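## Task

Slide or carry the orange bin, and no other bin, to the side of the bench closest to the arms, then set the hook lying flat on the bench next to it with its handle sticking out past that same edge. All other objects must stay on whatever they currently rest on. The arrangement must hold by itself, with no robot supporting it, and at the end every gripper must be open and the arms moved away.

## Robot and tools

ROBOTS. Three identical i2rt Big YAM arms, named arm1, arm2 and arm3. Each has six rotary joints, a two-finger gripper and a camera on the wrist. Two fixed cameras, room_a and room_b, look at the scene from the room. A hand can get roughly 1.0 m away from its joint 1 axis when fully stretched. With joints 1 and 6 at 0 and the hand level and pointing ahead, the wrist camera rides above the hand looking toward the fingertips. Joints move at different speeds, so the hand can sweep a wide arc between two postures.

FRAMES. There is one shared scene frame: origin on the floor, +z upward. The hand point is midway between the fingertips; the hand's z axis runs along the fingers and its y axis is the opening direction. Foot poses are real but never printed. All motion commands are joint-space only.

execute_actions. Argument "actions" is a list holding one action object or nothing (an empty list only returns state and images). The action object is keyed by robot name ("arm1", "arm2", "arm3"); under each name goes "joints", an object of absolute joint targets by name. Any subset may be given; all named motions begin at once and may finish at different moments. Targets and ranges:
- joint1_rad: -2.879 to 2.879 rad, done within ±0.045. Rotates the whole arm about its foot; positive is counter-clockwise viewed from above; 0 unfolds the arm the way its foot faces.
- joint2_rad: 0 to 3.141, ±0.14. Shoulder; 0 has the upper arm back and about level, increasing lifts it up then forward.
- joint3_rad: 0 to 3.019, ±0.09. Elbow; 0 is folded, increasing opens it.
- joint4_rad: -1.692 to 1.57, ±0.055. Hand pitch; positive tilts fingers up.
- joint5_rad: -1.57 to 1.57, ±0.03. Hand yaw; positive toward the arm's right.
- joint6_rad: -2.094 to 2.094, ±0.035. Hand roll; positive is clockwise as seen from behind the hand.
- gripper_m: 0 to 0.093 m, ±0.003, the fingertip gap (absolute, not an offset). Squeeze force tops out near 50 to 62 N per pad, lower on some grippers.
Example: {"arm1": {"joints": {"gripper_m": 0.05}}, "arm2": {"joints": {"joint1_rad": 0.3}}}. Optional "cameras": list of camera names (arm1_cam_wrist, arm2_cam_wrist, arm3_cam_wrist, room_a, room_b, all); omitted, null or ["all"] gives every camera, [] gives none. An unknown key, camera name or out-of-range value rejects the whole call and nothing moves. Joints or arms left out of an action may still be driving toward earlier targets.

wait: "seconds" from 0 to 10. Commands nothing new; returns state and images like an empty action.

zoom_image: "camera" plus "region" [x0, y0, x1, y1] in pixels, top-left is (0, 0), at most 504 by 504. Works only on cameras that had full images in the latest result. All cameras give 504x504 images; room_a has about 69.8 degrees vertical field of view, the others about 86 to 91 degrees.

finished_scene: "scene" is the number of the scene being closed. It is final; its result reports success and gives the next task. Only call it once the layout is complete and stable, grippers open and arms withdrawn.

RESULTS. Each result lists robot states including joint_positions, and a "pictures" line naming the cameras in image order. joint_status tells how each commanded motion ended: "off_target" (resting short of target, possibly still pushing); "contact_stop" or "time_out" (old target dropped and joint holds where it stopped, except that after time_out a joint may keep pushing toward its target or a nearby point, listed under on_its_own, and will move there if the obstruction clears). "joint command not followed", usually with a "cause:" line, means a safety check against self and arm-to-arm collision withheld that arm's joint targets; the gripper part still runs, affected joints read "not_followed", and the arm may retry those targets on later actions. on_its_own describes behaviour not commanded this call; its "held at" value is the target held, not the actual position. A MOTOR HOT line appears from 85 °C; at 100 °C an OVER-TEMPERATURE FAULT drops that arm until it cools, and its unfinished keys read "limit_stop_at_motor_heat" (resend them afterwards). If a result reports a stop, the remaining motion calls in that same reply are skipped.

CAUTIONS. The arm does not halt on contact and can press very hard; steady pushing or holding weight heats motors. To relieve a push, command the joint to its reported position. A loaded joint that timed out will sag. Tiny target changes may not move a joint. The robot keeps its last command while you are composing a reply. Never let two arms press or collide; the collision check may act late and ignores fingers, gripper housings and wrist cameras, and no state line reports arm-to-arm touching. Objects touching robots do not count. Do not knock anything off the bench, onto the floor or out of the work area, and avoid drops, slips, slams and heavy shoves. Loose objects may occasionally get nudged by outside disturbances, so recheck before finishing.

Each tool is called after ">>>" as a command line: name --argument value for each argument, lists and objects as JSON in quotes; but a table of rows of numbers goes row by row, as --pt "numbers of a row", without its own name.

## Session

>>> execute_actions --actions '[]'

Scene clock: 0.00 s.
Motor temperatures (°C, as the motors report them): arm1=[27 26 30 30 29 29] | arm2=[28 28 30 27 27 28] | arm3=[28 27 29 26 29 27]
arm1.joint_positions: joint1_rad=+0.820 joint2_rad=+0.389 joint3_rad=+1.594 joint4_rad=-1.358 joint5_rad=-0.102 joint6_rad=-0.322 gripper_m=+0.094
arm1.joint_status: not commanded
arm1.hand: x=-0.9933 y=+0.0408 z=+1.4181 quat_wxyz=(-0.307, +0.741, -0.142, -0.580) (m; scene frame)
arm2.joint_positions: joint1_rad=+0.221 joint2_rad=+0.377 joint3_rad=+1.672 joint4_rad=-1.155 joint5_rad=+0.154 joint6_rad=-0.782 gripper_m=+0.094
arm2.joint_status: not commanded
arm2.hand: x=+0.0266 y=+0.0436 z=+1.4663 quat_wxyz=(-0.699, +0.601, -0.257, -0.291) (m; scene frame)
arm3.joint_positions: joint1_rad=-0.390 joint2_rad=+0.632 joint3_rad=+1.494 joint4_rad=-1.251 joint5_rad=-0.134 joint6_rad=-0.773 gripper_m=+0.095
arm3.joint_status: not commanded
arm3.hand: x=+0.9690 y=+0.2248 z=+1.4053 quat_wxyz=(-0.522, +0.730, -0.396, -0.195) (m; scene frame)
pictures: arm1_cam_wrist, arm2_cam_wrist, arm3_cam_wrist, room_a, room_b
Images, in order (width x height): arm1_cam_wrist 504x504, arm2_cam_wrist 504x504, arm3_cam_wrist 504x504, room_a 504x504, room_b 504x504.

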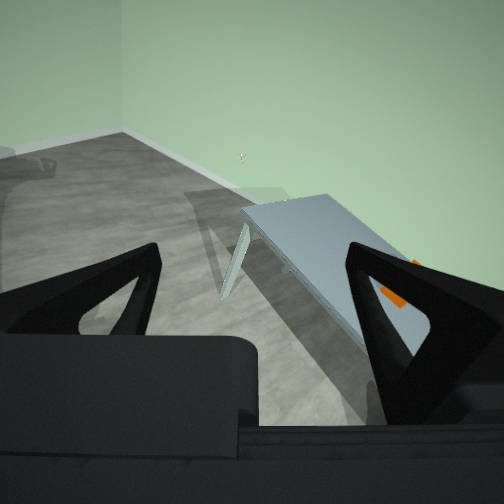

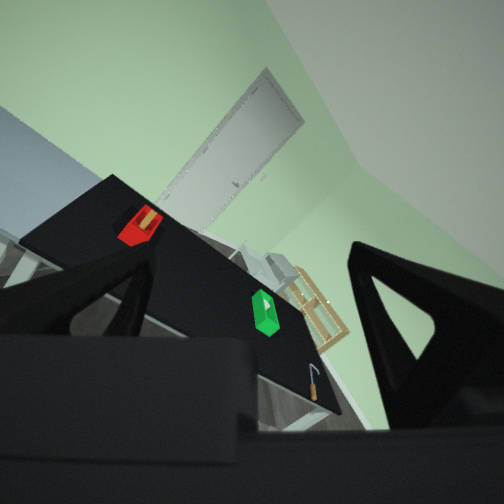

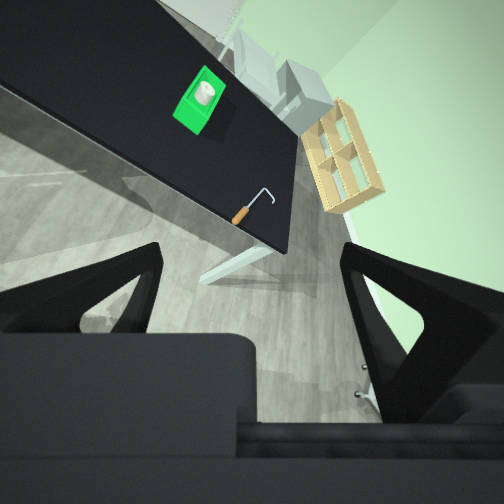

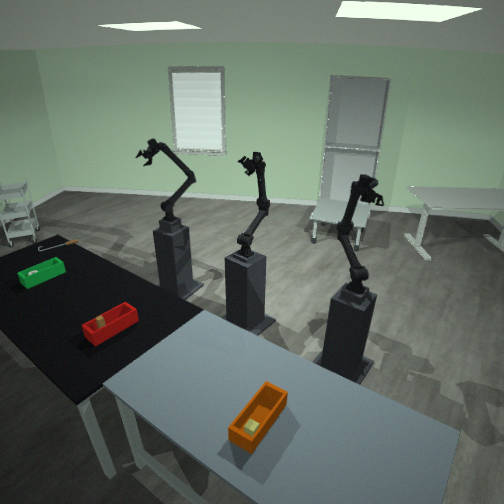

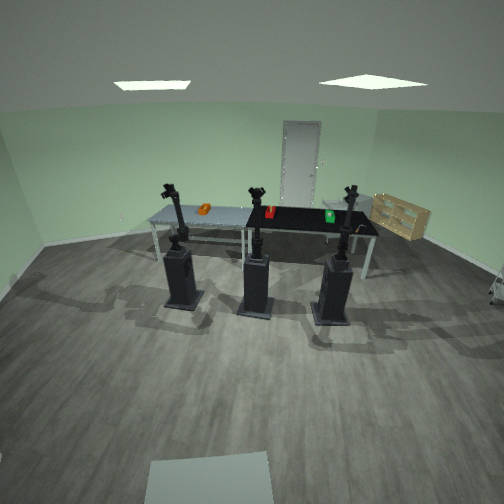

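>>> zoom_image --camera "arm3_cam_wrist" --region '[200, 160, 320, 270]'

>>> zoom_image --camera "room_a" --region '[200, 340, 400, 480]'

Region (200, 160, 320, 270) of arm3_cam_wrist's 504x504 image, scaled by 4.200, with more detail than that image has; it fills the top 462 rows of this view, and the rest is white.

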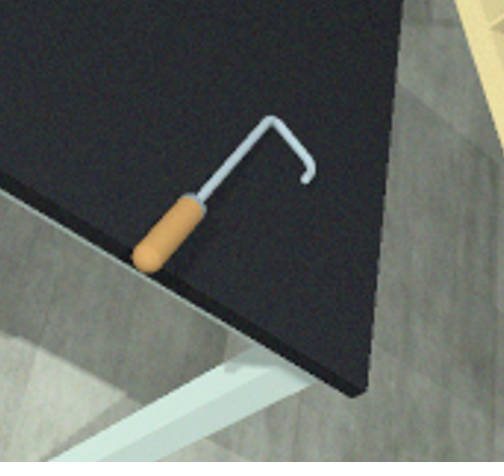

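Region (200, 340, 400, 480) of room_a's 504x504 image, scaled by 2.520, with more detail than that image has; it fills the top 353 rows of this view, and the rest is white.

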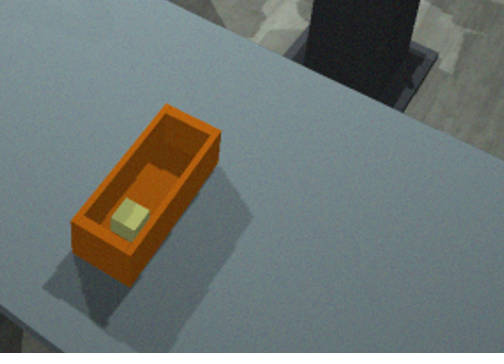

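>>> zoom_image --camera "arm3_cam_wrist" --region '[150, 50, 250, 150]'

Region (150, 50, 250, 150) of arm3_cam_wrist's 504x504 image, scaled by 5.040, with more detail than that image has.

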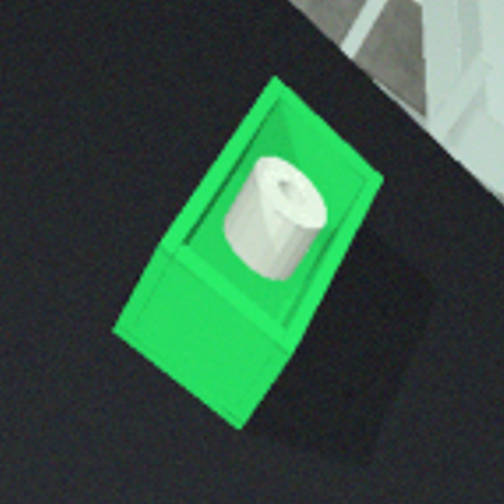

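>>> execute_actions --actions '[{"arm1":{"joints":{"joint1_rad":-0.1,"joint2_rad":1.1,"joint3_rad":1.3,"joint4_rad":-0.5,"joint5_rad":0.0,"joint6_rad":0.0,"gripper_m":0.093}},"arm2":{"joints":{"joint1_rad":0.10,"joint2_rad":1.43,"joint3_rad":1.56,"joint4_rad":-1.68,"joint5_rad":0.0,"joint6_rad":-1.14,"gripper_m":0.093}},"arm3":{"joints":{"joint1_rad":-0.512,"joint2_rad":2.44,"joint3_rad":1.99,"joint4_rad":0.58,"joint5_rad":0.0,"joint6_rad":0.0,"gripper_m":0.093}}}]'

Scene clock: 14.90 s.
Motor temperatures (°C, as the motors report them): arm1=[27 26 30 30 29 29] | arm2=[28 29 30 27 27 28] | arm3=[28 27 30 26 29 27]
arm1.joint_positions: joint1_rad=-0.098 joint2_rad=+1.099 joint3_rad=+1.273 joint4_rad=-0.514 joint5_rad=-0.002 joint6_rad=-0.015 gripper_m=+0.093
arm1.joint_status: all done
arm1.hand: x=-0.8643 y=+0.5137 z=+1.2426 quat_wxyz=(-0.431, +0.541, -0.612, -0.383) (m; scene frame)
arm2.joint_positions: joint1_rad=+0.103 joint2_rad=+1.434 joint3_rad=+1.544 joint4_rad=-1.670 joint5_rad=+0.004 joint6_rad=-1.132 gripper_m=+0.093
arm2.joint_status: all done
arm2.hand: x=+0.0005 y=+0.4226 z=+1.0446 quat_wxyz=(-0.010, +0.979, -0.205, +0.005) (m; scene frame)
arm3.joint_positions: joint1_rad=-0.509 joint2_rad=+2.463 joint3_rad=+1.949 joint4_rad=+0.566 joint5_rad=-0.003 joint6_rad=-0.009 gripper_m=+0.093
arm3.joint_status: all done
arm3.hand: x=+1.2927 y=+0.8576 z=+0.9371 quat_wxyz=(-0.605, +0.383, -0.573, -0.397) (m; scene frame)
pictures: arm1_cam_wrist, arm2_cam_wrist, arm3_cam_wrist, room_a, room_b
Images, in order (width x height): arm1_cam_wrist 504x504, arm2_cam_wrist 504x504, arm3_cam_wrist 504x504, room_a 504x504, room_b 504x504.

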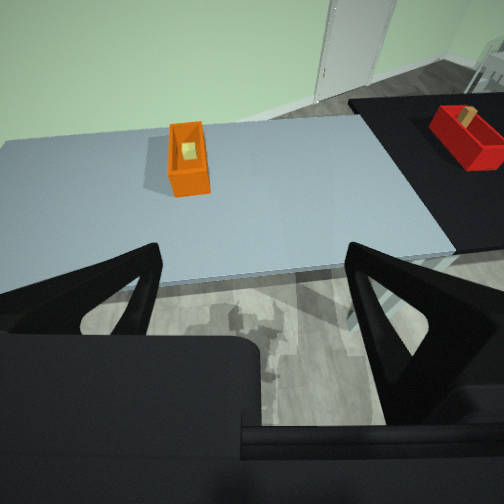

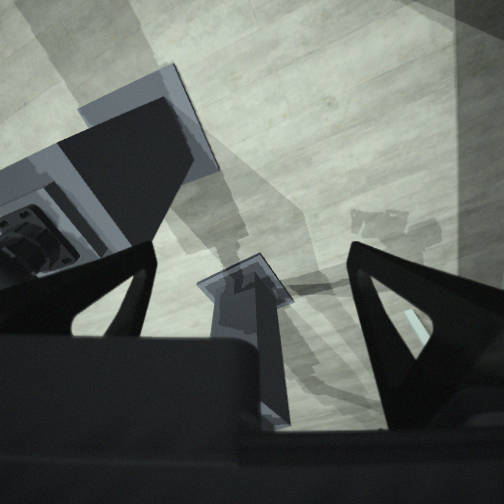

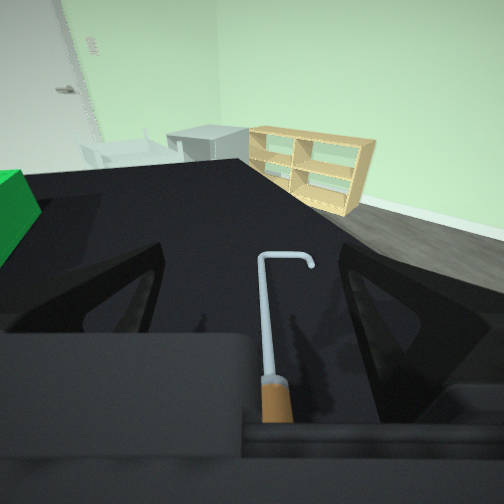

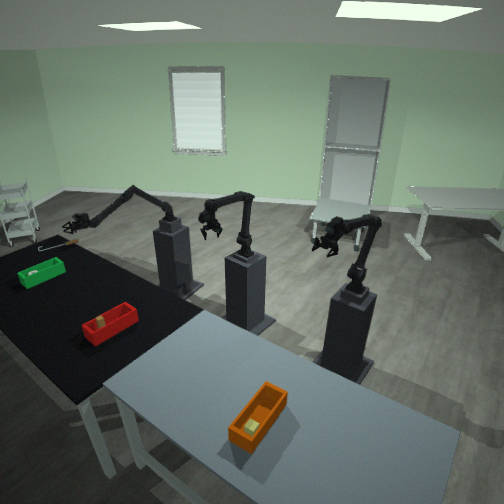

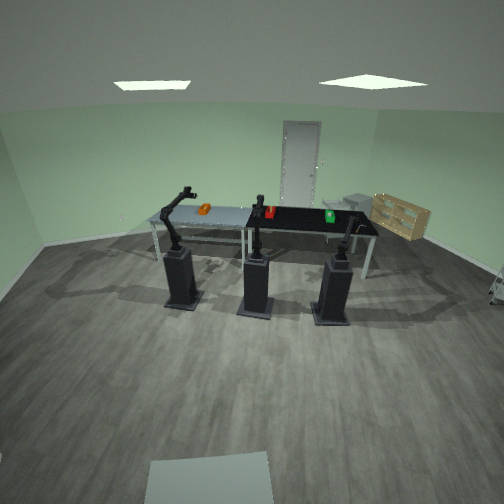

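>>> zoom_image --camera "arm3_cam_wrist" --region '[220, 230, 360, 430]'

>>> zoom_image --camera "arm1_cam_wrist" --region '[120, 100, 280, 300]'

Region (220, 230, 360, 430) of arm3_cam_wrist's 504x504 image, scaled by 2.520, with more detail than that image has; it fills the left 353 columns of this view, and the rest is white.

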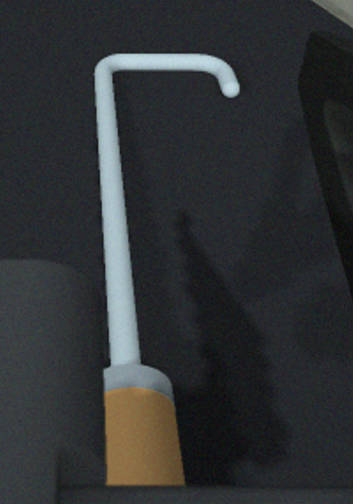

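Region (120, 100, 280, 300) of arm1_cam_wrist's 504x504 image, scaled by 2.520, with more detail than that image has; it fills the left 403 columns of this view, and the rest is white.

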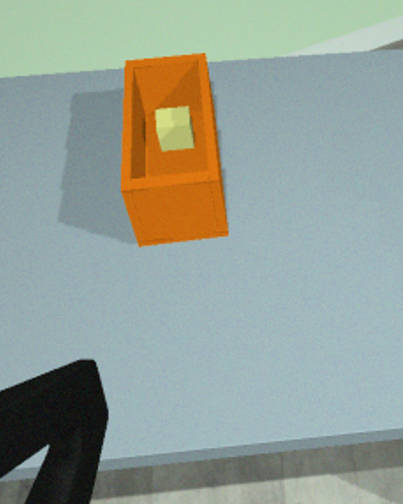

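>>> execute_actions --actions '[{"arm3":{"joints":{"joint1_rad":-0.538,"joint2_rad":2.56,"joint3_rad":1.85,"joint4_rad":0.626}}}]' --cameras '["arm3_cam_wrist","room_a"]'

Scene clock: 18.93 s.
Motor temperatures (°C, as the motors report them): arm1=[27 26 31 30 29 29] | arm2=[28 29 31 27 27 28] | arm3=[28 28 31 26 29 27]
arm1.joint_positions: joint1_rad=-0.098 joint2_rad=+1.099 joint3_rad=+1.273 joint4_rad=-0.514 joint5_rad=-0.002 joint6_rad=-0.015 gripper_m=+0.093
arm1.joint_status: not commanded
arm1.hand: x=-0.8643 y=+0.5137 z=+1.2426 quat_wxyz=(-0.431, +0.541, -0.612, -0.383) (m; scene frame)
arm2.joint_positions: joint1_rad=+0.103 joint2_rad=+1.434 joint3_rad=+1.544 joint4_rad=-1.670 joint5_rad=+0.004 joint6_rad=-1.132 gripper_m=+0.093
arm2.joint_status: not commanded
arm2.hand: x=+0.0005 y=+0.4226 z=+1.0446 quat_wxyz=(-0.010, +0.979, -0.205, +0.005) (m; scene frame)
arm3.joint_positions: joint1_rad=-0.542 joint2_rad=+2.566 joint3_rad=+1.838 joint4_rad=+0.627 joint5_rad=-0.002 joint6_rad=+0.009 gripper_m=+0.093
arm3.joint_status: all done
arm3.hand: x=+1.3070 y=+0.8165 z=+0.7970 quat_wxyz=(-0.562, +0.397, -0.628, -0.363) (m; scene frame)
pictures: arm3_cam_wrist, room_a
Images, in order (width x height): arm3_cam_wrist 504x504, room_a 504x504.

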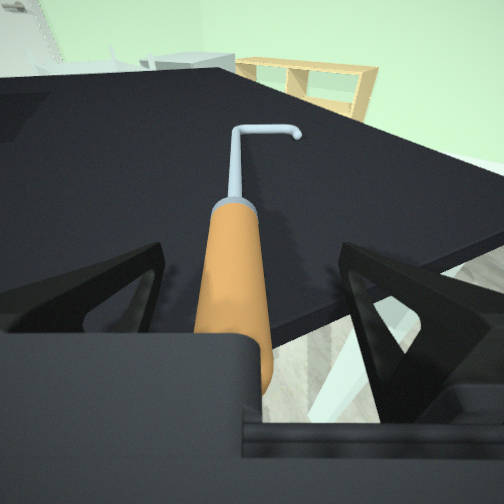

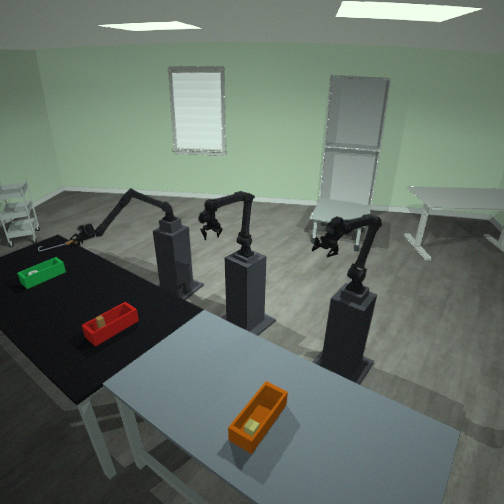

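>>> execute_actions --actions '[{"arm3":{"joints":{"joint1_rad":-0.53,"joint2_rad":2.58,"gripper_m":0.0}},"arm1":{"joints":{"joint6_rad":-0.25,"joint3_rad":1.45}}}]' --cameras '["arm3_cam_wrist"]'

Scene clock: 20.87 s.
Motor temperatures (°C, as the motors report them): arm1=[27 26 32 30 29 29] | arm2=[28 29 31 27 27 28] | arm3=[28 28 31 26 29 27]
arm1.joint_positions: joint1_rad=-0.098 joint2_rad=+1.092 joint3_rad=+1.416 joint4_rad=-0.508 joint5_rad=-0.002 joint6_rad=-0.235 gripper_m=+0.093
arm1.joint_status: all done
arm1.hand: x=-0.8636 y=+0.5071 z=+1.3343 quat_wxyz=(-0.522, +0.569, -0.517, -0.369) (m; scene frame)
arm2.joint_positions: joint1_rad=+0.103 joint2_rad=+1.434 joint3_rad=+1.544 joint4_rad=-1.670 joint5_rad=+0.004 joint6_rad=-1.132 gripper_m=+0.093
arm2.joint_status: not commanded
arm2.hand: x=+0.0005 y=+0.4226 z=+1.0446 quat_wxyz=(-0.010, +0.979, -0.205, +0.005) (m; scene frame)
arm3.joint_positions: joint1_rad=-0.535 joint2_rad=+2.566 joint3_rad=+1.838 joint4_rad=+0.627 joint5_rad=+0.002 joint6_rad=+0.006 gripper_m=+0.030
arm3.joint_status: gripper_m off_target (ended at +0.030, target +0.000); the others done
arm3.hand: x=+1.3023 y=+0.8187 z=+0.7969 quat_wxyz=(-0.562, +0.399, -0.627, -0.363) (m; scene frame)
pictures: arm3_cam_wrist
Images, in order (width x height): arm3_cam_wrist 504x504.

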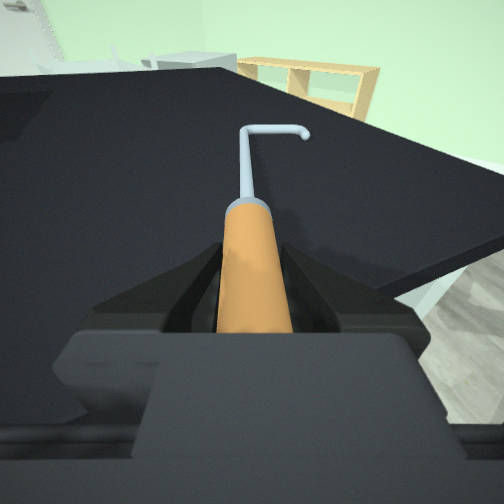

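>>> execute_actions --actions '[{"arm3":{"joints":{"joint2_rad":2.17,"joint3_rad":1.665,"joint4_rad":0.65,"joint6_rad":0.5,"gripper_m":0.0}},"arm1":{"joints":{"joint1_rad":-0.55,"joint2_rad":1.55,"joint3_rad":1.68,"joint4_rad":-0.05,"joint6_rad":-0.7}}}]' --cameras '["arm3_cam_wrist","room_a"]'

Scene clock: 23.40 s.
Motor temperatures (°C, as the motors report them): arm1=[27 26 32 30 29 29] | arm2=[28 29 31 27 27 28] | arm3=[28 28 31 26 29 27]
arm1.joint_positions: joint1_rad=-0.562 joint2_rad=+1.550 joint3_rad=+1.653 joint4_rad=-0.063 joint5_rad=-0.001 joint6_rad=-0.685 gripper_m=+0.093
arm1.joint_status: all done
arm1.hand: x=-0.5344 y=+0.5871 z=+1.3142 quat_wxyz=(-0.710, +0.511, -0.472, -0.111) (m; scene frame)
arm2.joint_positions: joint1_rad=+0.103 joint2_rad=+1.434 joint3_rad=+1.544 joint4_rad=-1.670 joint5_rad=+0.004 joint6_rad=-1.132 gripper_m=+0.093
arm2.joint_status: not commanded
arm2.hand: x=+0.0005 y=+0.4226 z=+1.0446 quat_wxyz=(-0.010, +0.979, -0.205, +0.005) (m; scene frame)
arm3.joint_positions: joint1_rad=-0.533 joint2_rad=+2.183 joint3_rad=+1.631 joint4_rad=+0.624 joint5_rad=-0.001 joint6_rad=+0.476 gripper_m=+0.030
arm3.joint_status: gripper_m off_target (ended at +0.030, target +0.000); the others done
arm3.hand: x=+1.2842 y=+0.7830 z=+1.0154 quat_wxyz=(-0.504, +0.223, -0.645, -0.530) (m; scene frame)
pictures: arm3_cam_wrist, room_a
Images, in order (width x height): arm3_cam_wrist 504x504, room_a 504x504.

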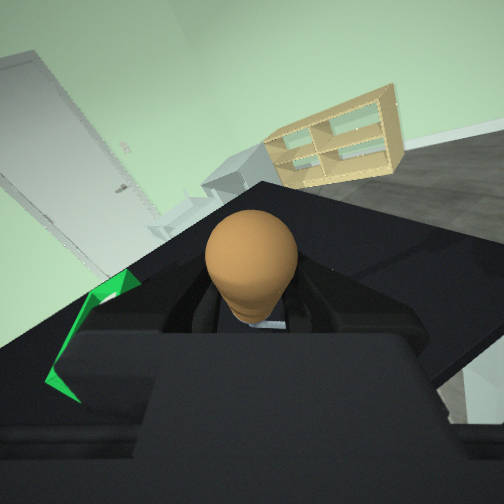

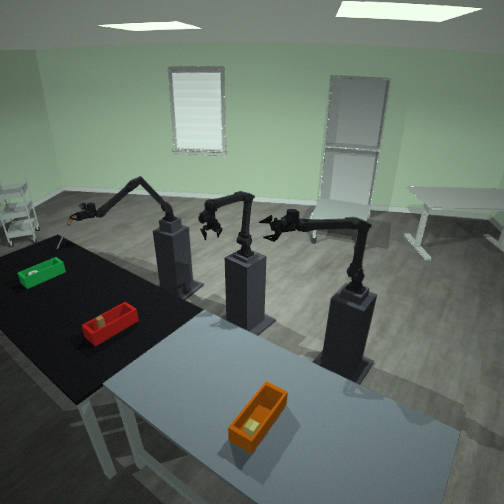

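>>> zoom_image --camera "room_a" --region '[10, 180, 150, 290]'

>>> zoom_image --camera "arm3_cam_wrist" --region '[170, 190, 350, 350]'

Region (10, 180, 150, 290) of room_a's 504x504 image, scaled by 3.600, with more detail than that image has; it fills the top 396 rows of this view, and the rest is white.

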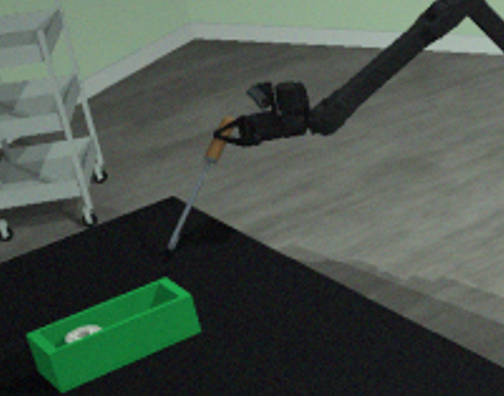

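Region (170, 190, 350, 350) of arm3_cam_wrist's 504x504 image, scaled by 2.800, with more detail than that image has.

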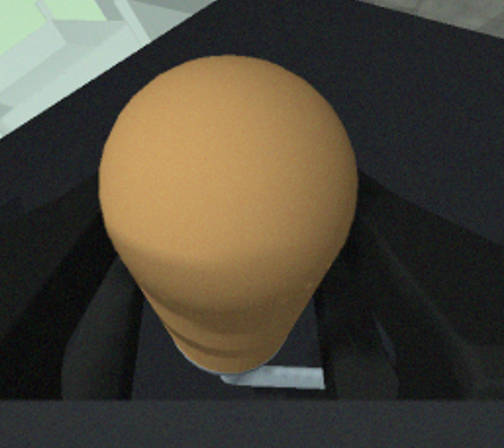

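>>> execute_actions --actions '[{"arm3":{"joints":{"joint1_rad":0.55,"joint2_rad":1.49,"joint3_rad":1.03,"joint4_rad":0.64,"joint6_rad":-0.02,"gripper_m":0.0}},"arm2":{"joints":{"joint1_rad":-0.68,"joint2_rad":1.71,"joint3_rad":0.98,"joint4_rad":0.76,"joint6_rad":0.0}},"arm1":{"joints":{"joint1_rad":-1.226,"joint2_rad":1.905,"joint3_rad":1.17,"joint4_rad":0.775,"joint6_rad":1.585}}}]'

Scene clock: 34.90 s.
Motor temperatures (°C, as the motors report them): arm1=[27 26 33 30 29 29] | arm2=[28 29 32 27 27 28] | arm3=[28 28 32 26 29 27]
arm1.joint_positions: joint1_rad=-1.231 joint2_rad=+1.886 joint3_rad=+1.146 joint4_rad=+0.768 joint5_rad=+0.003 joint6_rad=+1.570 gripper_m=+0.093
arm1.joint_status: all done
arm1.hand: x=-0.2375 y=+0.2225 z=+0.9678 quat_wxyz=(-0.419, -0.416, -0.566, -0.575) (m; scene frame)
arm2.joint_positions: joint1_rad=-0.683 joint2_rad=+1.728 joint3_rad=+0.972 joint4_rad=+0.739 joint5_rad=+0.000 joint6_rad=-0.008 gripper_m=+0.093
arm2.joint_status: all done
arm2.hand: x=+0.4748 y=+0.4902 z=+0.9671 quat_wxyz=(-0.650, +0.283, -0.650, -0.274) (m; scene frame)
arm3.joint_positions: joint1_rad=+0.547 joint2_rad=+1.507 joint3_rad=+1.000 joint4_rad=+0.610 joint5_rad=-0.003 joint6_rad=-0.006 gripper_m=+0.030
arm3.joint_status: gripper_m off_target (ended at +0.030, target +0.000); the others done
arm3.hand: x=+0.5338 y=+0.5077 z=+1.1524 quat_wxyz=(-0.329, +0.601, -0.295, -0.666) (m; scene frame)
pictures: arm1_cam_wrist, arm2_cam_wrist, arm3_cam_wrist, room_a, room_b
Images, in order (width x height): arm1_cam_wrist 504x504, arm2_cam_wrist 504x504, arm3_cam_wrist 504x504, room_a 504x504, room_b 504x504.

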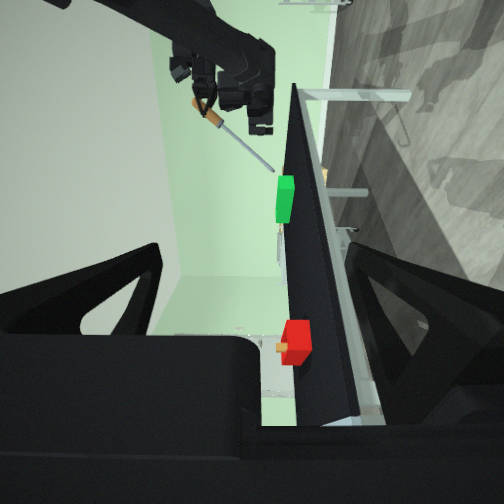

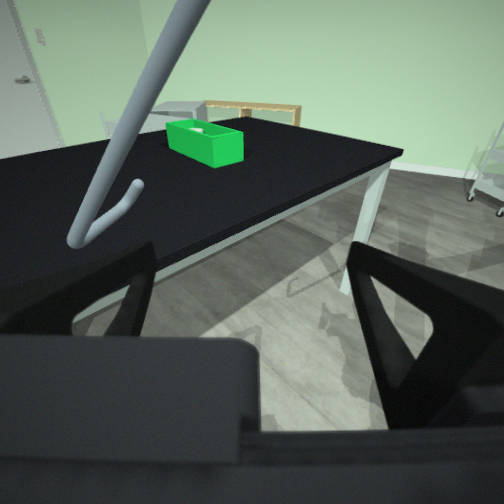

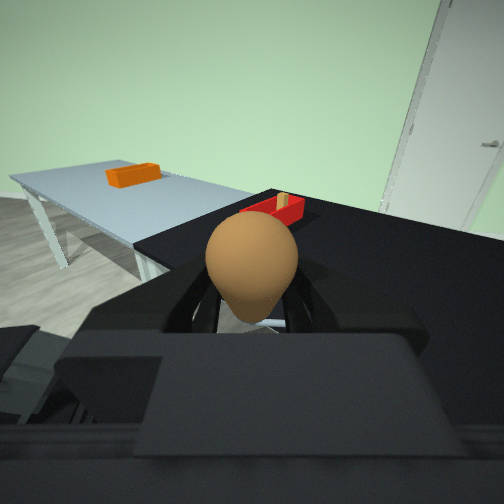

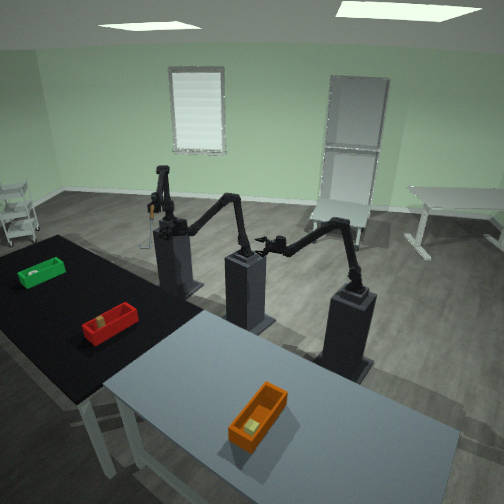

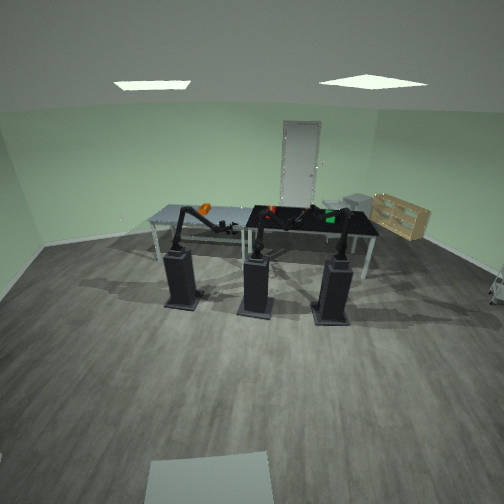

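>>> execute_actions --actions '[{"arm3":{"joints":{"joint1_rad":0.63,"gripper_m":0.0}},"arm2":{"joints":{"joint1_rad":-0.568,"joint2_rad":1.405,"joint3_rad":0.785,"joint4_rad":0.645,"joint6_rad":0.712}}}]' --cameras '["arm2_cam_wrist","arm1_cam_wrist","arm3_cam_wrist"]'

Scene clock: 38.60 s.
Motor temperatures (°C, as the motors report them): arm1=[27 27 33 30 29 29] | arm2=[28 29 32 27 27 28] | arm3=[28 28 32 26 29 27]
arm1.joint_positions: joint1_rad=-1.231 joint2_rad=+1.886 joint3_rad=+1.146 joint4_rad=+0.768 joint5_rad=+0.003 joint6_rad=+1.570 gripper_m=+0.093
arm1.joint_status: not commanded
arm1.hand: x=-0.2375 y=+0.2225 z=+0.9678 quat_wxyz=(-0.419, -0.416, -0.566, -0.575) (m; scene frame)
arm2.joint_positions: joint1_rad=-0.558 joint2_rad=+1.392 joint3_rad=+0.779 joint4_rad=+0.651 joint5_rad=+0.000 joint6_rad=+0.703 gripper_m=+0.093
arm2.joint_status: all done
arm2.hand: x=+0.3548 y=+0.4694 z=+1.0427 quat_wxyz=(-0.496, +0.082, -0.684, -0.528) (m; scene frame)
arm3.joint_positions: joint1_rad=+0.634 joint2_rad=+1.507 joint3_rad=+1.000 joint4_rad=+0.610 joint5_rad=-0.002 joint6_rad=-0.011 gripper_m=+0.030
arm3.joint_status: gripper_m off_target (ended at +0.030, target +0.000); the others done
arm3.hand: x=+0.4909 y=+0.4719 z=+1.1526 quat_wxyz=(-0.302, +0.614, -0.268, -0.679) (m; scene frame)
pictures: arm1_cam_wrist, arm2_cam_wrist, arm3_cam_wrist
Images, in order (width x height): arm1_cam_wrist 504x504, arm2_cam_wrist 504x504, arm3_cam_wrist 504x504.

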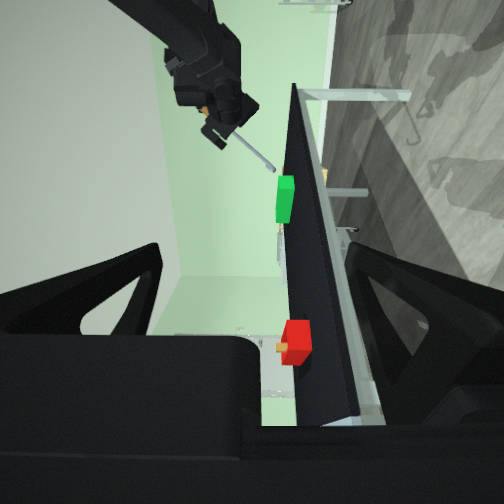

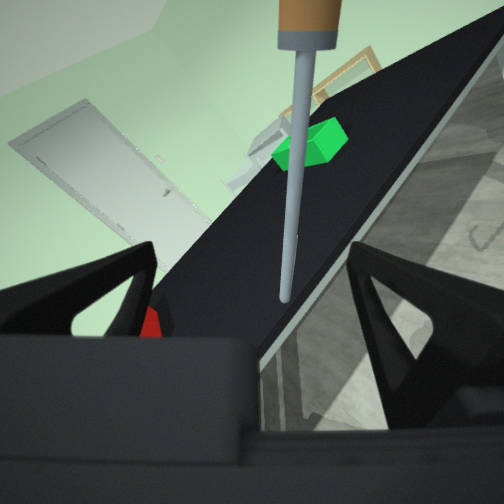

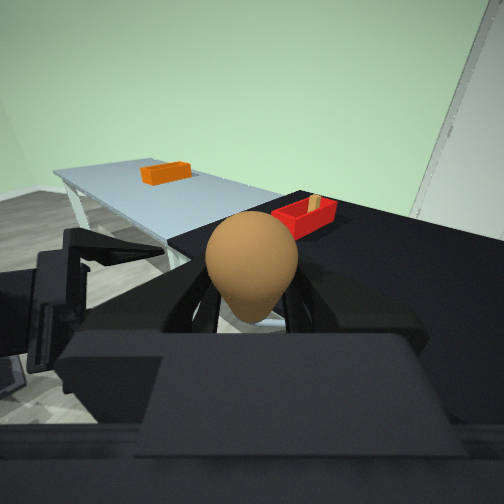

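>>> execute_actions --actions '[{"arm3":{"joints":{"joint1_rad":0.806,"gripper_m":0.0}},"arm2":{"joints":{"joint2_rad":1.442}}}]' --cameras '["arm2_cam_wrist","arm3_cam_wrist","room_a"]'

Scene clock: 41.23 s.
Motor temperatures (°C, as the motors report them): arm1=[27 27 33 30 29 29] | arm2=[28 29 32 27 27 28] | arm3=[28 28 32 26 29 27]
arm1.joint_positions: joint1_rad=-1.231 joint2_rad=+1.886 joint3_rad=+1.146 joint4_rad=+0.768 joint5_rad=+0.003 joint6_rad=+1.570 gripper_m=+0.093
arm1.joint_status: not commanded
arm1.hand: x=-0.2375 y=+0.2225 z=+0.9678 quat_wxyz=(-0.419, -0.416, -0.566, -0.575) (m; scene frame)
arm2.joint_positions: joint1_rad=-0.558 joint2_rad=+1.434 joint3_rad=+0.778 joint4_rad=+0.651 joint5_rad=+0.000 joint6_rad=+0.704 gripper_m=+0.093
arm2.joint_status: all done
arm2.hand: x=+0.3590 y=+0.4749 z=+1.0188 quat_wxyz=(-0.486, +0.083, -0.700, -0.517) (m; scene frame)
arm3.joint_positions: joint1_rad=+0.806 joint2_rad=+1.507 joint3_rad=+1.000 joint4_rad=+0.610 joint5_rad=-0.001 joint6_rad=-0.015 gripper_m=+0.030
arm3.joint_status: gripper_m off_target (ended at +0.030, target +0.000); the others done
arm3.hand: x=+0.4161 y=+0.3909 z=+1.1530 quat_wxyz=(-0.245, +0.635, -0.213, -0.701) (m; scene frame)
pictures: arm2_cam_wrist, arm3_cam_wrist, room_a
Images, in order (width x height): arm2_cam_wrist 504x504, arm3_cam_wrist 504x504, room_a 504x504.

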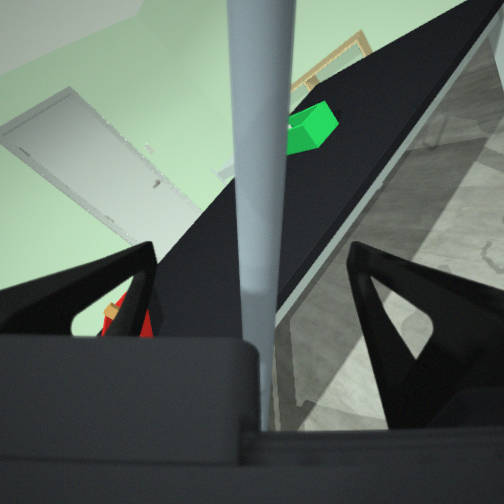

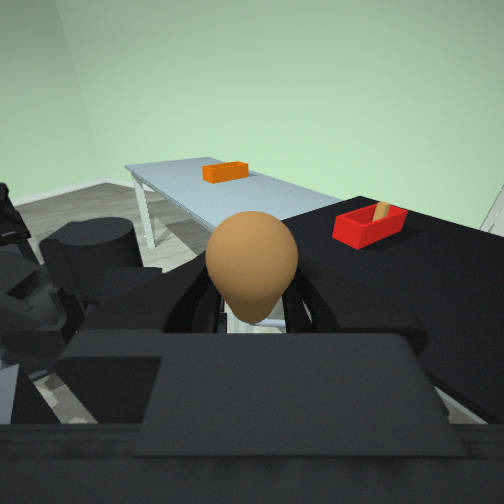

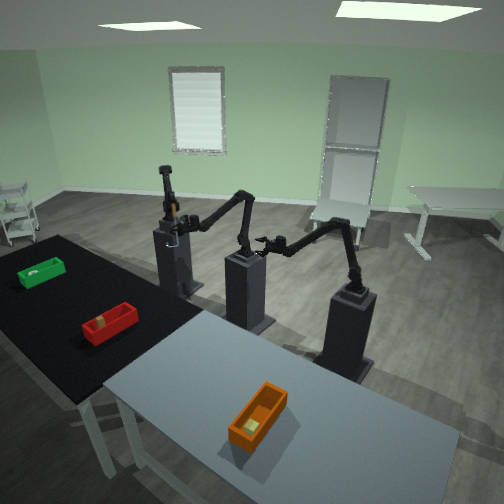

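Rod is well centred between arm2's fingers. Closing.

>>> execute_actions --actions '[{"arm2":{"joints":{"gripper_m":0.0}}}]' --cameras '["arm2_cam_wrist","arm3_cam_wrist"]'

Scene clock: 42.03 s.
Motor temperatures (°C, as the motors report them): arm1=[27 27 33 30 29 29] | arm2=[28 29 32 27 27 28] | arm3=[28 28 32 26 29 27]
arm1.joint_positions: joint1_rad=-1.231 joint2_rad=+1.886 joint3_rad=+1.146 joint4_rad=+0.768 joint5_rad=+0.003 joint6_rad=+1.570 gripper_m=+0.093
arm1.joint_status: not commanded
arm1.hand: x=-0.2375 y=+0.2225 z=+0.9678 quat_wxyz=(-0.419, -0.416, -0.566, -0.575) (m; scene frame)
arm2.joint_positions: joint1_rad=-0.558 joint2_rad=+1.434 joint3_rad=+0.778 joint4_rad=+0.650 joint5_rad=+0.000 joint6_rad=+0.702 gripper_m=+0.006
arm2.joint_status: gripper_m off_target (ended at +0.006, target +0.000)
arm2.hand: x=+0.3592 y=+0.4748 z=+1.0186 quat_wxyz=(-0.486, +0.084, -0.700, -0.517) (m; scene frame)
arm3.joint_positions: joint1_rad=+0.806 joint2_rad=+1.507 joint3_rad=+1.000 joint4_rad=+0.610 joint5_rad=-0.001 joint6_rad=-0.015 gripper_m=+0.030
arm3.joint_status: not commanded
arm3.hand: x=+0.4161 y=+0.3909 z=+1.1530 quat_wxyz=(-0.245, +0.635, -0.213, -0.701) (m; scene frame)
pictures: arm2_cam_wrist, arm3_cam_wrist
Images, in order (width x height): arm2_cam_wrist 504x504, arm3_cam_wrist 504x504.

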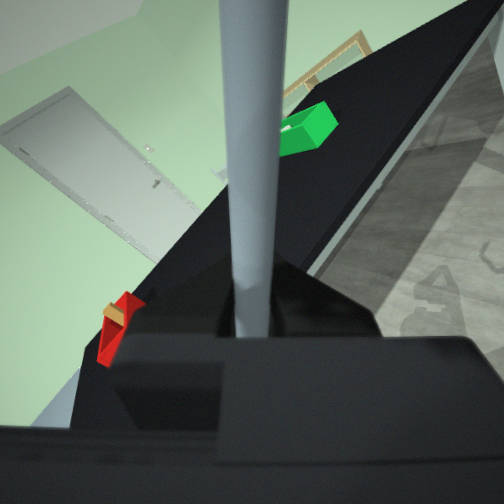

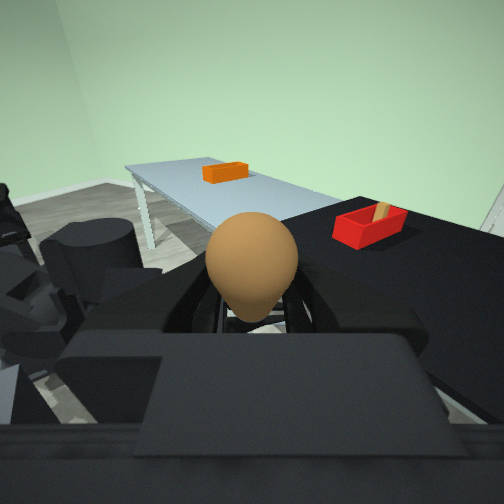

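>>> execute_actions --actions '[{"arm3":{"joints":{"joint2_rad":1.2,"gripper_m":0.093}},"arm2":{"joints":{"gripper_m":0.0}}}]' --cameras '["arm2_cam_wrist","arm3_cam_wrist","room_a"]'

Scene clock: 44.93 s.
Motor temperatures (°C, as the motors report them): arm1=[27 27 33 30 29 29] | arm2=[28 29 32 27 27 28] | arm3=[28 28 32 26 29 27]
arm1.joint_positions: joint1_rad=-1.231 joint2_rad=+1.886 joint3_rad=+1.146 joint4_rad=+0.768 joint5_rad=+0.003 joint6_rad=+1.570 gripper_m=+0.093
arm1.joint_status: not commanded
arm1.hand: x=-0.2375 y=+0.2225 z=+0.9678 quat_wxyz=(-0.419, -0.416, -0.566, -0.575) (m; scene frame)
arm2.joint_positions: joint1_rad=-0.558 joint2_rad=+1.454 joint3_rad=+0.762 joint4_rad=+0.632 joint5_rad=+0.000 joint6_rad=+0.709 gripper_m=+0.006
arm2.joint_status: gripper_m off_target (ended at +0.006, target +0.000)
arm2.hand: x=+0.3587 y=+0.4738 z=+0.9942 quat_wxyz=(-0.471, +0.083, -0.719, -0.504) (m; scene frame)
arm3.joint_positions: joint1_rad=+0.806 joint2_rad=+1.195 joint3_rad=+1.000 joint4_rad=+0.640 joint5_rad=-0.001 joint6_rad=-0.015 gripper_m=+0.093
arm3.joint_status: all done
arm3.hand: x=+0.4966 y=+0.3294 z=+1.3397 quat_wxyz=(-0.279, +0.506, -0.170, -0.799) (m; scene frame)
pictures: arm2_cam_wrist, arm3_cam_wrist, room_a
Images, in order (width x height): arm2_cam_wrist 504x504, arm3_cam_wrist 504x504, room_a 504x504.

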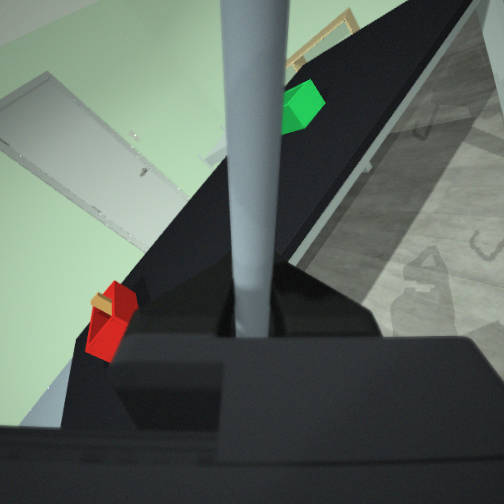

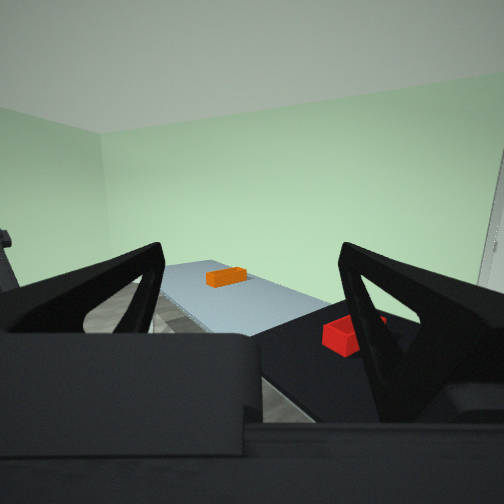

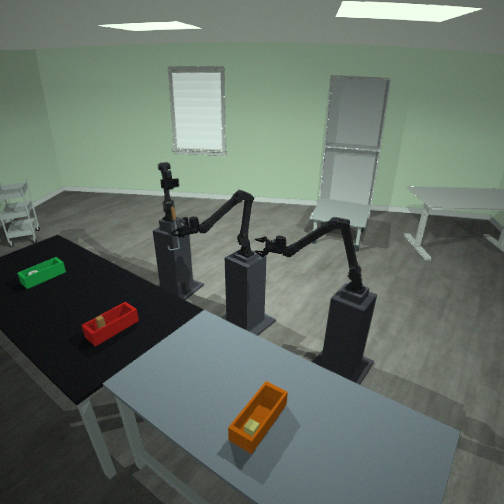

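>>> execute_actions --actions '[{"arm2":{"joints":{"joint1_rad":0.42,"joint2_rad":1.455,"joint3_rad":1.34,"joint4_rad":-1.385,"joint6_rad":-1.73,"gripper_m":0.0}},"arm3":{"joints":{"joint1_rad":-0.2,"joint2_rad":0.9,"joint3_rad":1.2,"joint4_rad":-0.5}}}]' --cameras '["arm1_cam_wrist","arm2_cam_wrist","room_a","room_b"]'

Scene clock: 48.77 s.
Motor temperatures (°C, as the motors report them): arm1=[27 27 33 30 29 29] | arm2=[28 29 33 27 27 28] | arm3=[28 28 32 26 29 27]
arm1.joint_positions: joint1_rad=-1.231 joint2_rad=+1.886 joint3_rad=+1.146 joint4_rad=+0.768 joint5_rad=+0.003 joint6_rad=+1.570 gripper_m=+0.093
arm1.joint_status: not commanded
arm1.hand: x=-0.2375 y=+0.2225 z=+0.9678 quat_wxyz=(-0.419, -0.416, -0.566, -0.575) (m; scene frame)
arm2.joint_positions: joint1_rad=+0.428 joint2_rad=+1.485 joint3_rad=+1.300 joint4_rad=-1.376 joint5_rad=-0.001 joint6_rad=-1.721 gripper_m=+0.006
arm2.joint_status: gripper_m off_target (ended at +0.006, target +0.000); the others done
arm2.hand: x=-0.1376 y=+0.4121 z=+0.9294 quat_wxyz=(-0.006, +0.969, +0.248, +0.005) (m; scene frame)
arm3.joint_positions: joint1_rad=-0.200 joint2_rad=+0.912 joint3_rad=+1.188 joint4_rad=-0.494 joint5_rad=+0.001 joint6_rad=-0.015 gripper_m=+0.093
arm3.joint_status: all done
arm3.hand: x=+0.9688 y=+0.4457 z=+1.3209 quat_wxyz=(-0.465, +0.529, -0.574, -0.417) (m; scene frame)
pictures: arm1_cam_wrist, arm2_cam_wrist, room_a, room_b
Images, in order (width x height): arm1_cam_wrist 504x504, arm2_cam_wrist 504x504, room_a 504x504, room_b 504x504.

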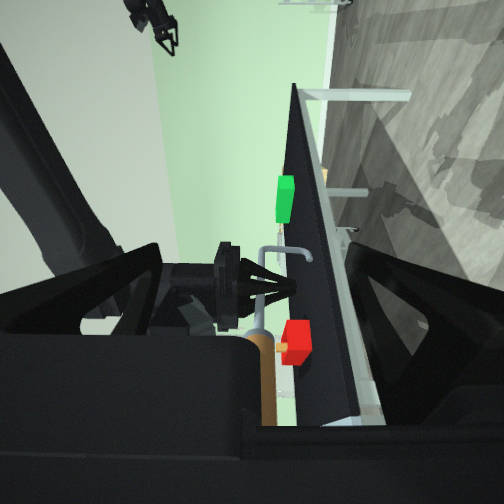

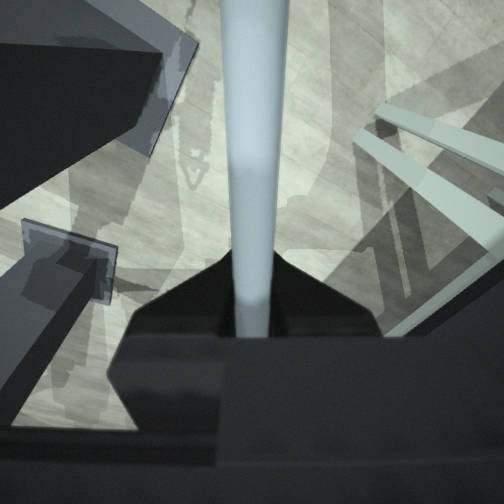

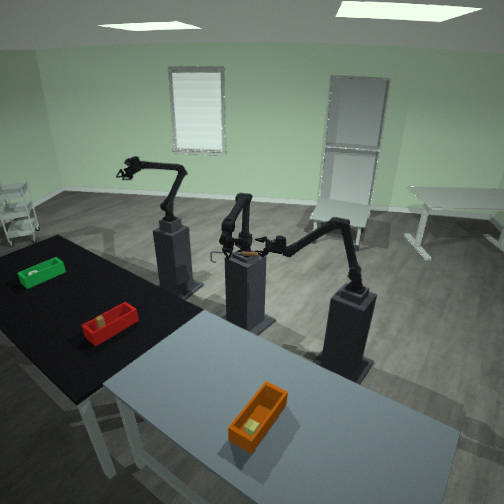

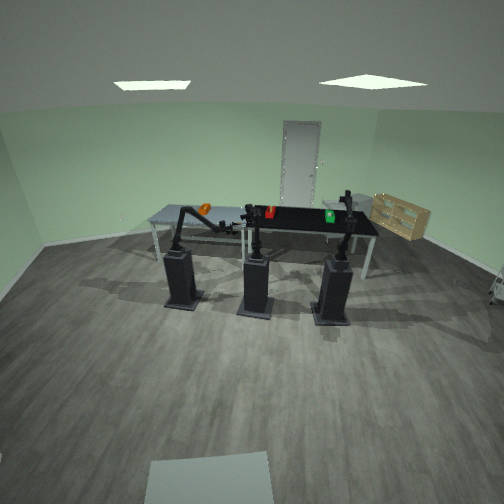

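>>> zoom_image --camera "arm1_cam_wrist" --region '[200, 230, 330, 430]'

Region (200, 230, 330, 430) of arm1_cam_wrist's 504x504 image, scaled by 2.520, with more detail than that image has; it fills the left 328 columns of this view, and the rest is white.

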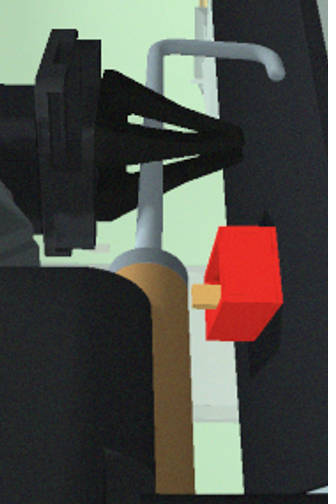

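>>> execute_actions --actions '[{"arm1":{"joints":{"joint1_rad":-1.069}},"arm2":{"joints":{"gripper_m":0.0}}}]' --cameras '["arm1_cam_wrist","room_a"]'

Scene clock: 51.97 s.
Motor temperatures (°C, as the motors report them): arm1=[27 27 33 30 29 29] | arm2=[28 29 33 27 27 28] | arm3=[28 28 32 26 29 27]
arm1.joint_positions: joint1_rad=-1.057 joint2_rad=+1.886 joint3_rad=+1.146 joint4_rad=+0.768 joint5_rad=+0.000 joint6_rad=+1.570 gripper_m=+0.093
arm1.joint_status: all done
arm1.hand: x=-0.2869 y=+0.3404 z=+0.9687 quat_wxyz=(-0.366, -0.365, -0.600, -0.611) (m; scene frame)
arm2.joint_positions: joint1_rad=+0.428 joint2_rad=+1.485 joint3_rad=+1.300 joint4_rad=-1.376 joint5_rad=-0.001 joint6_rad=-1.722 gripper_m=+0.006
arm2.joint_status: gripper_m off_target (ended at +0.006, target +0.000)
arm2.hand: x=-0.1376 y=+0.4121 z=+0.9294 quat_wxyz=(-0.006, +0.969, +0.249, +0.005) (m; scene frame)
arm3.joint_positions: joint1_rad=-0.200 joint2_rad=+0.912 joint3_rad=+1.188 joint4_rad=-0.494 joint5_rad=+0.001 joint6_rad=-0.015 gripper_m=+0.093
arm3.joint_status: not commanded
arm3.hand: x=+0.9688 y=+0.4457 z=+1.3209 quat_wxyz=(-0.465, +0.529, -0.574, -0.417) (m; scene frame)
pictures: arm1_cam_wrist, room_a
Images, in order (width x height): arm1_cam_wrist 504x504, room_a 504x504.

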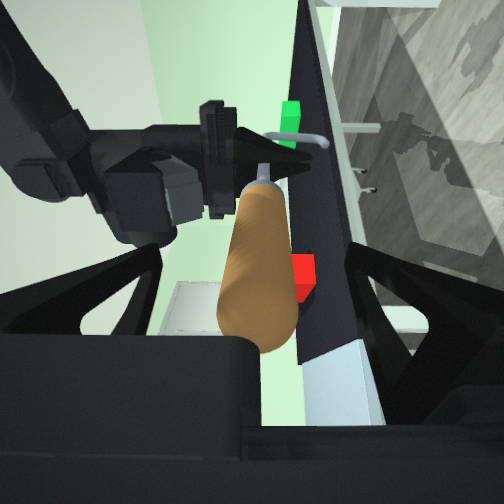

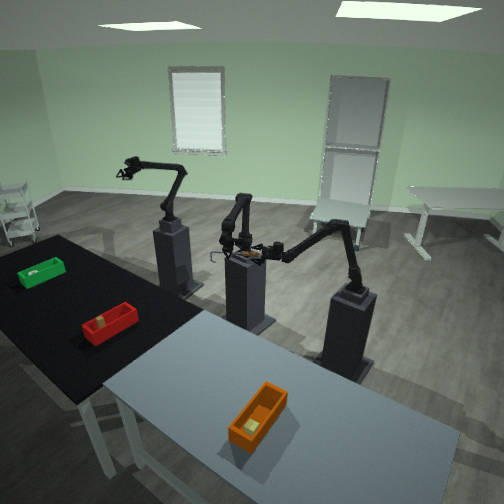

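>>> execute_actions --actions '[{"arm1":{"joints":{"joint2_rad":1.942,"joint3_rad":1.226}},"arm2":{"joints":{"gripper_m":0.0}}}]' --cameras '["arm1_cam_wrist"]'

Scene clock: 54.13 s.
Motor temperatures (°C, as the motors report them): arm1=[27 27 33 30 29 29] | arm2=[28 29 33 27 27 28] | arm3=[28 28 32 26 29 27]
arm1.joint_positions: joint1_rad=-1.057 joint2_rad=+1.925 joint3_rad=+1.182 joint4_rad=+0.768 joint5_rad=+0.000 joint6_rad=+1.570 gripper_m=+0.093
arm1.joint_status: all done
arm1.hand: x=-0.2760 y=+0.3462 z=+0.9600 quat_wxyz=(-0.365, -0.366, -0.600, -0.610) (m; scene frame)
arm2.joint_positions: joint1_rad=+0.428 joint2_rad=+1.485 joint3_rad=+1.300 joint4_rad=-1.376 joint5_rad=-0.001 joint6_rad=-1.722 gripper_m=+0.006
arm2.joint_status: gripper_m off_target (ended at +0.006, target +0.000)
arm2.hand: x=-0.1376 y=+0.4121 z=+0.9294 quat_wxyz=(-0.006, +0.969, +0.249, +0.005) (m; scene frame)
arm3.joint_positions: joint1_rad=-0.200 joint2_rad=+0.912 joint3_rad=+1.188 joint4_rad=-0.494 joint5_rad=+0.001 joint6_rad=-0.015 gripper_m=+0.093
arm3.joint_status: not commanded
arm3.hand: x=+0.9688 y=+0.4457 z=+1.3209 quat_wxyz=(-0.465, +0.529, -0.574, -0.417) (m; scene frame)
pictures: arm1_cam_wrist
Images, in order (width x height): arm1_cam_wrist 504x504.

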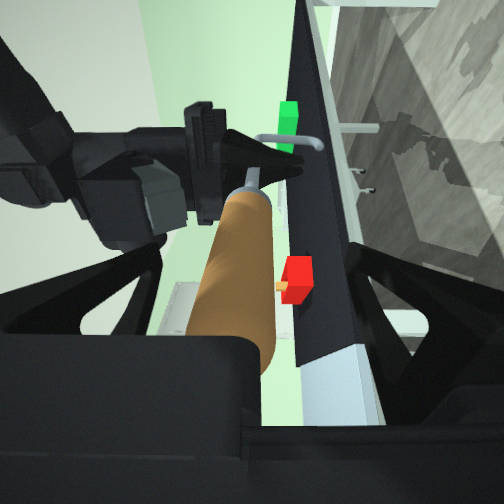

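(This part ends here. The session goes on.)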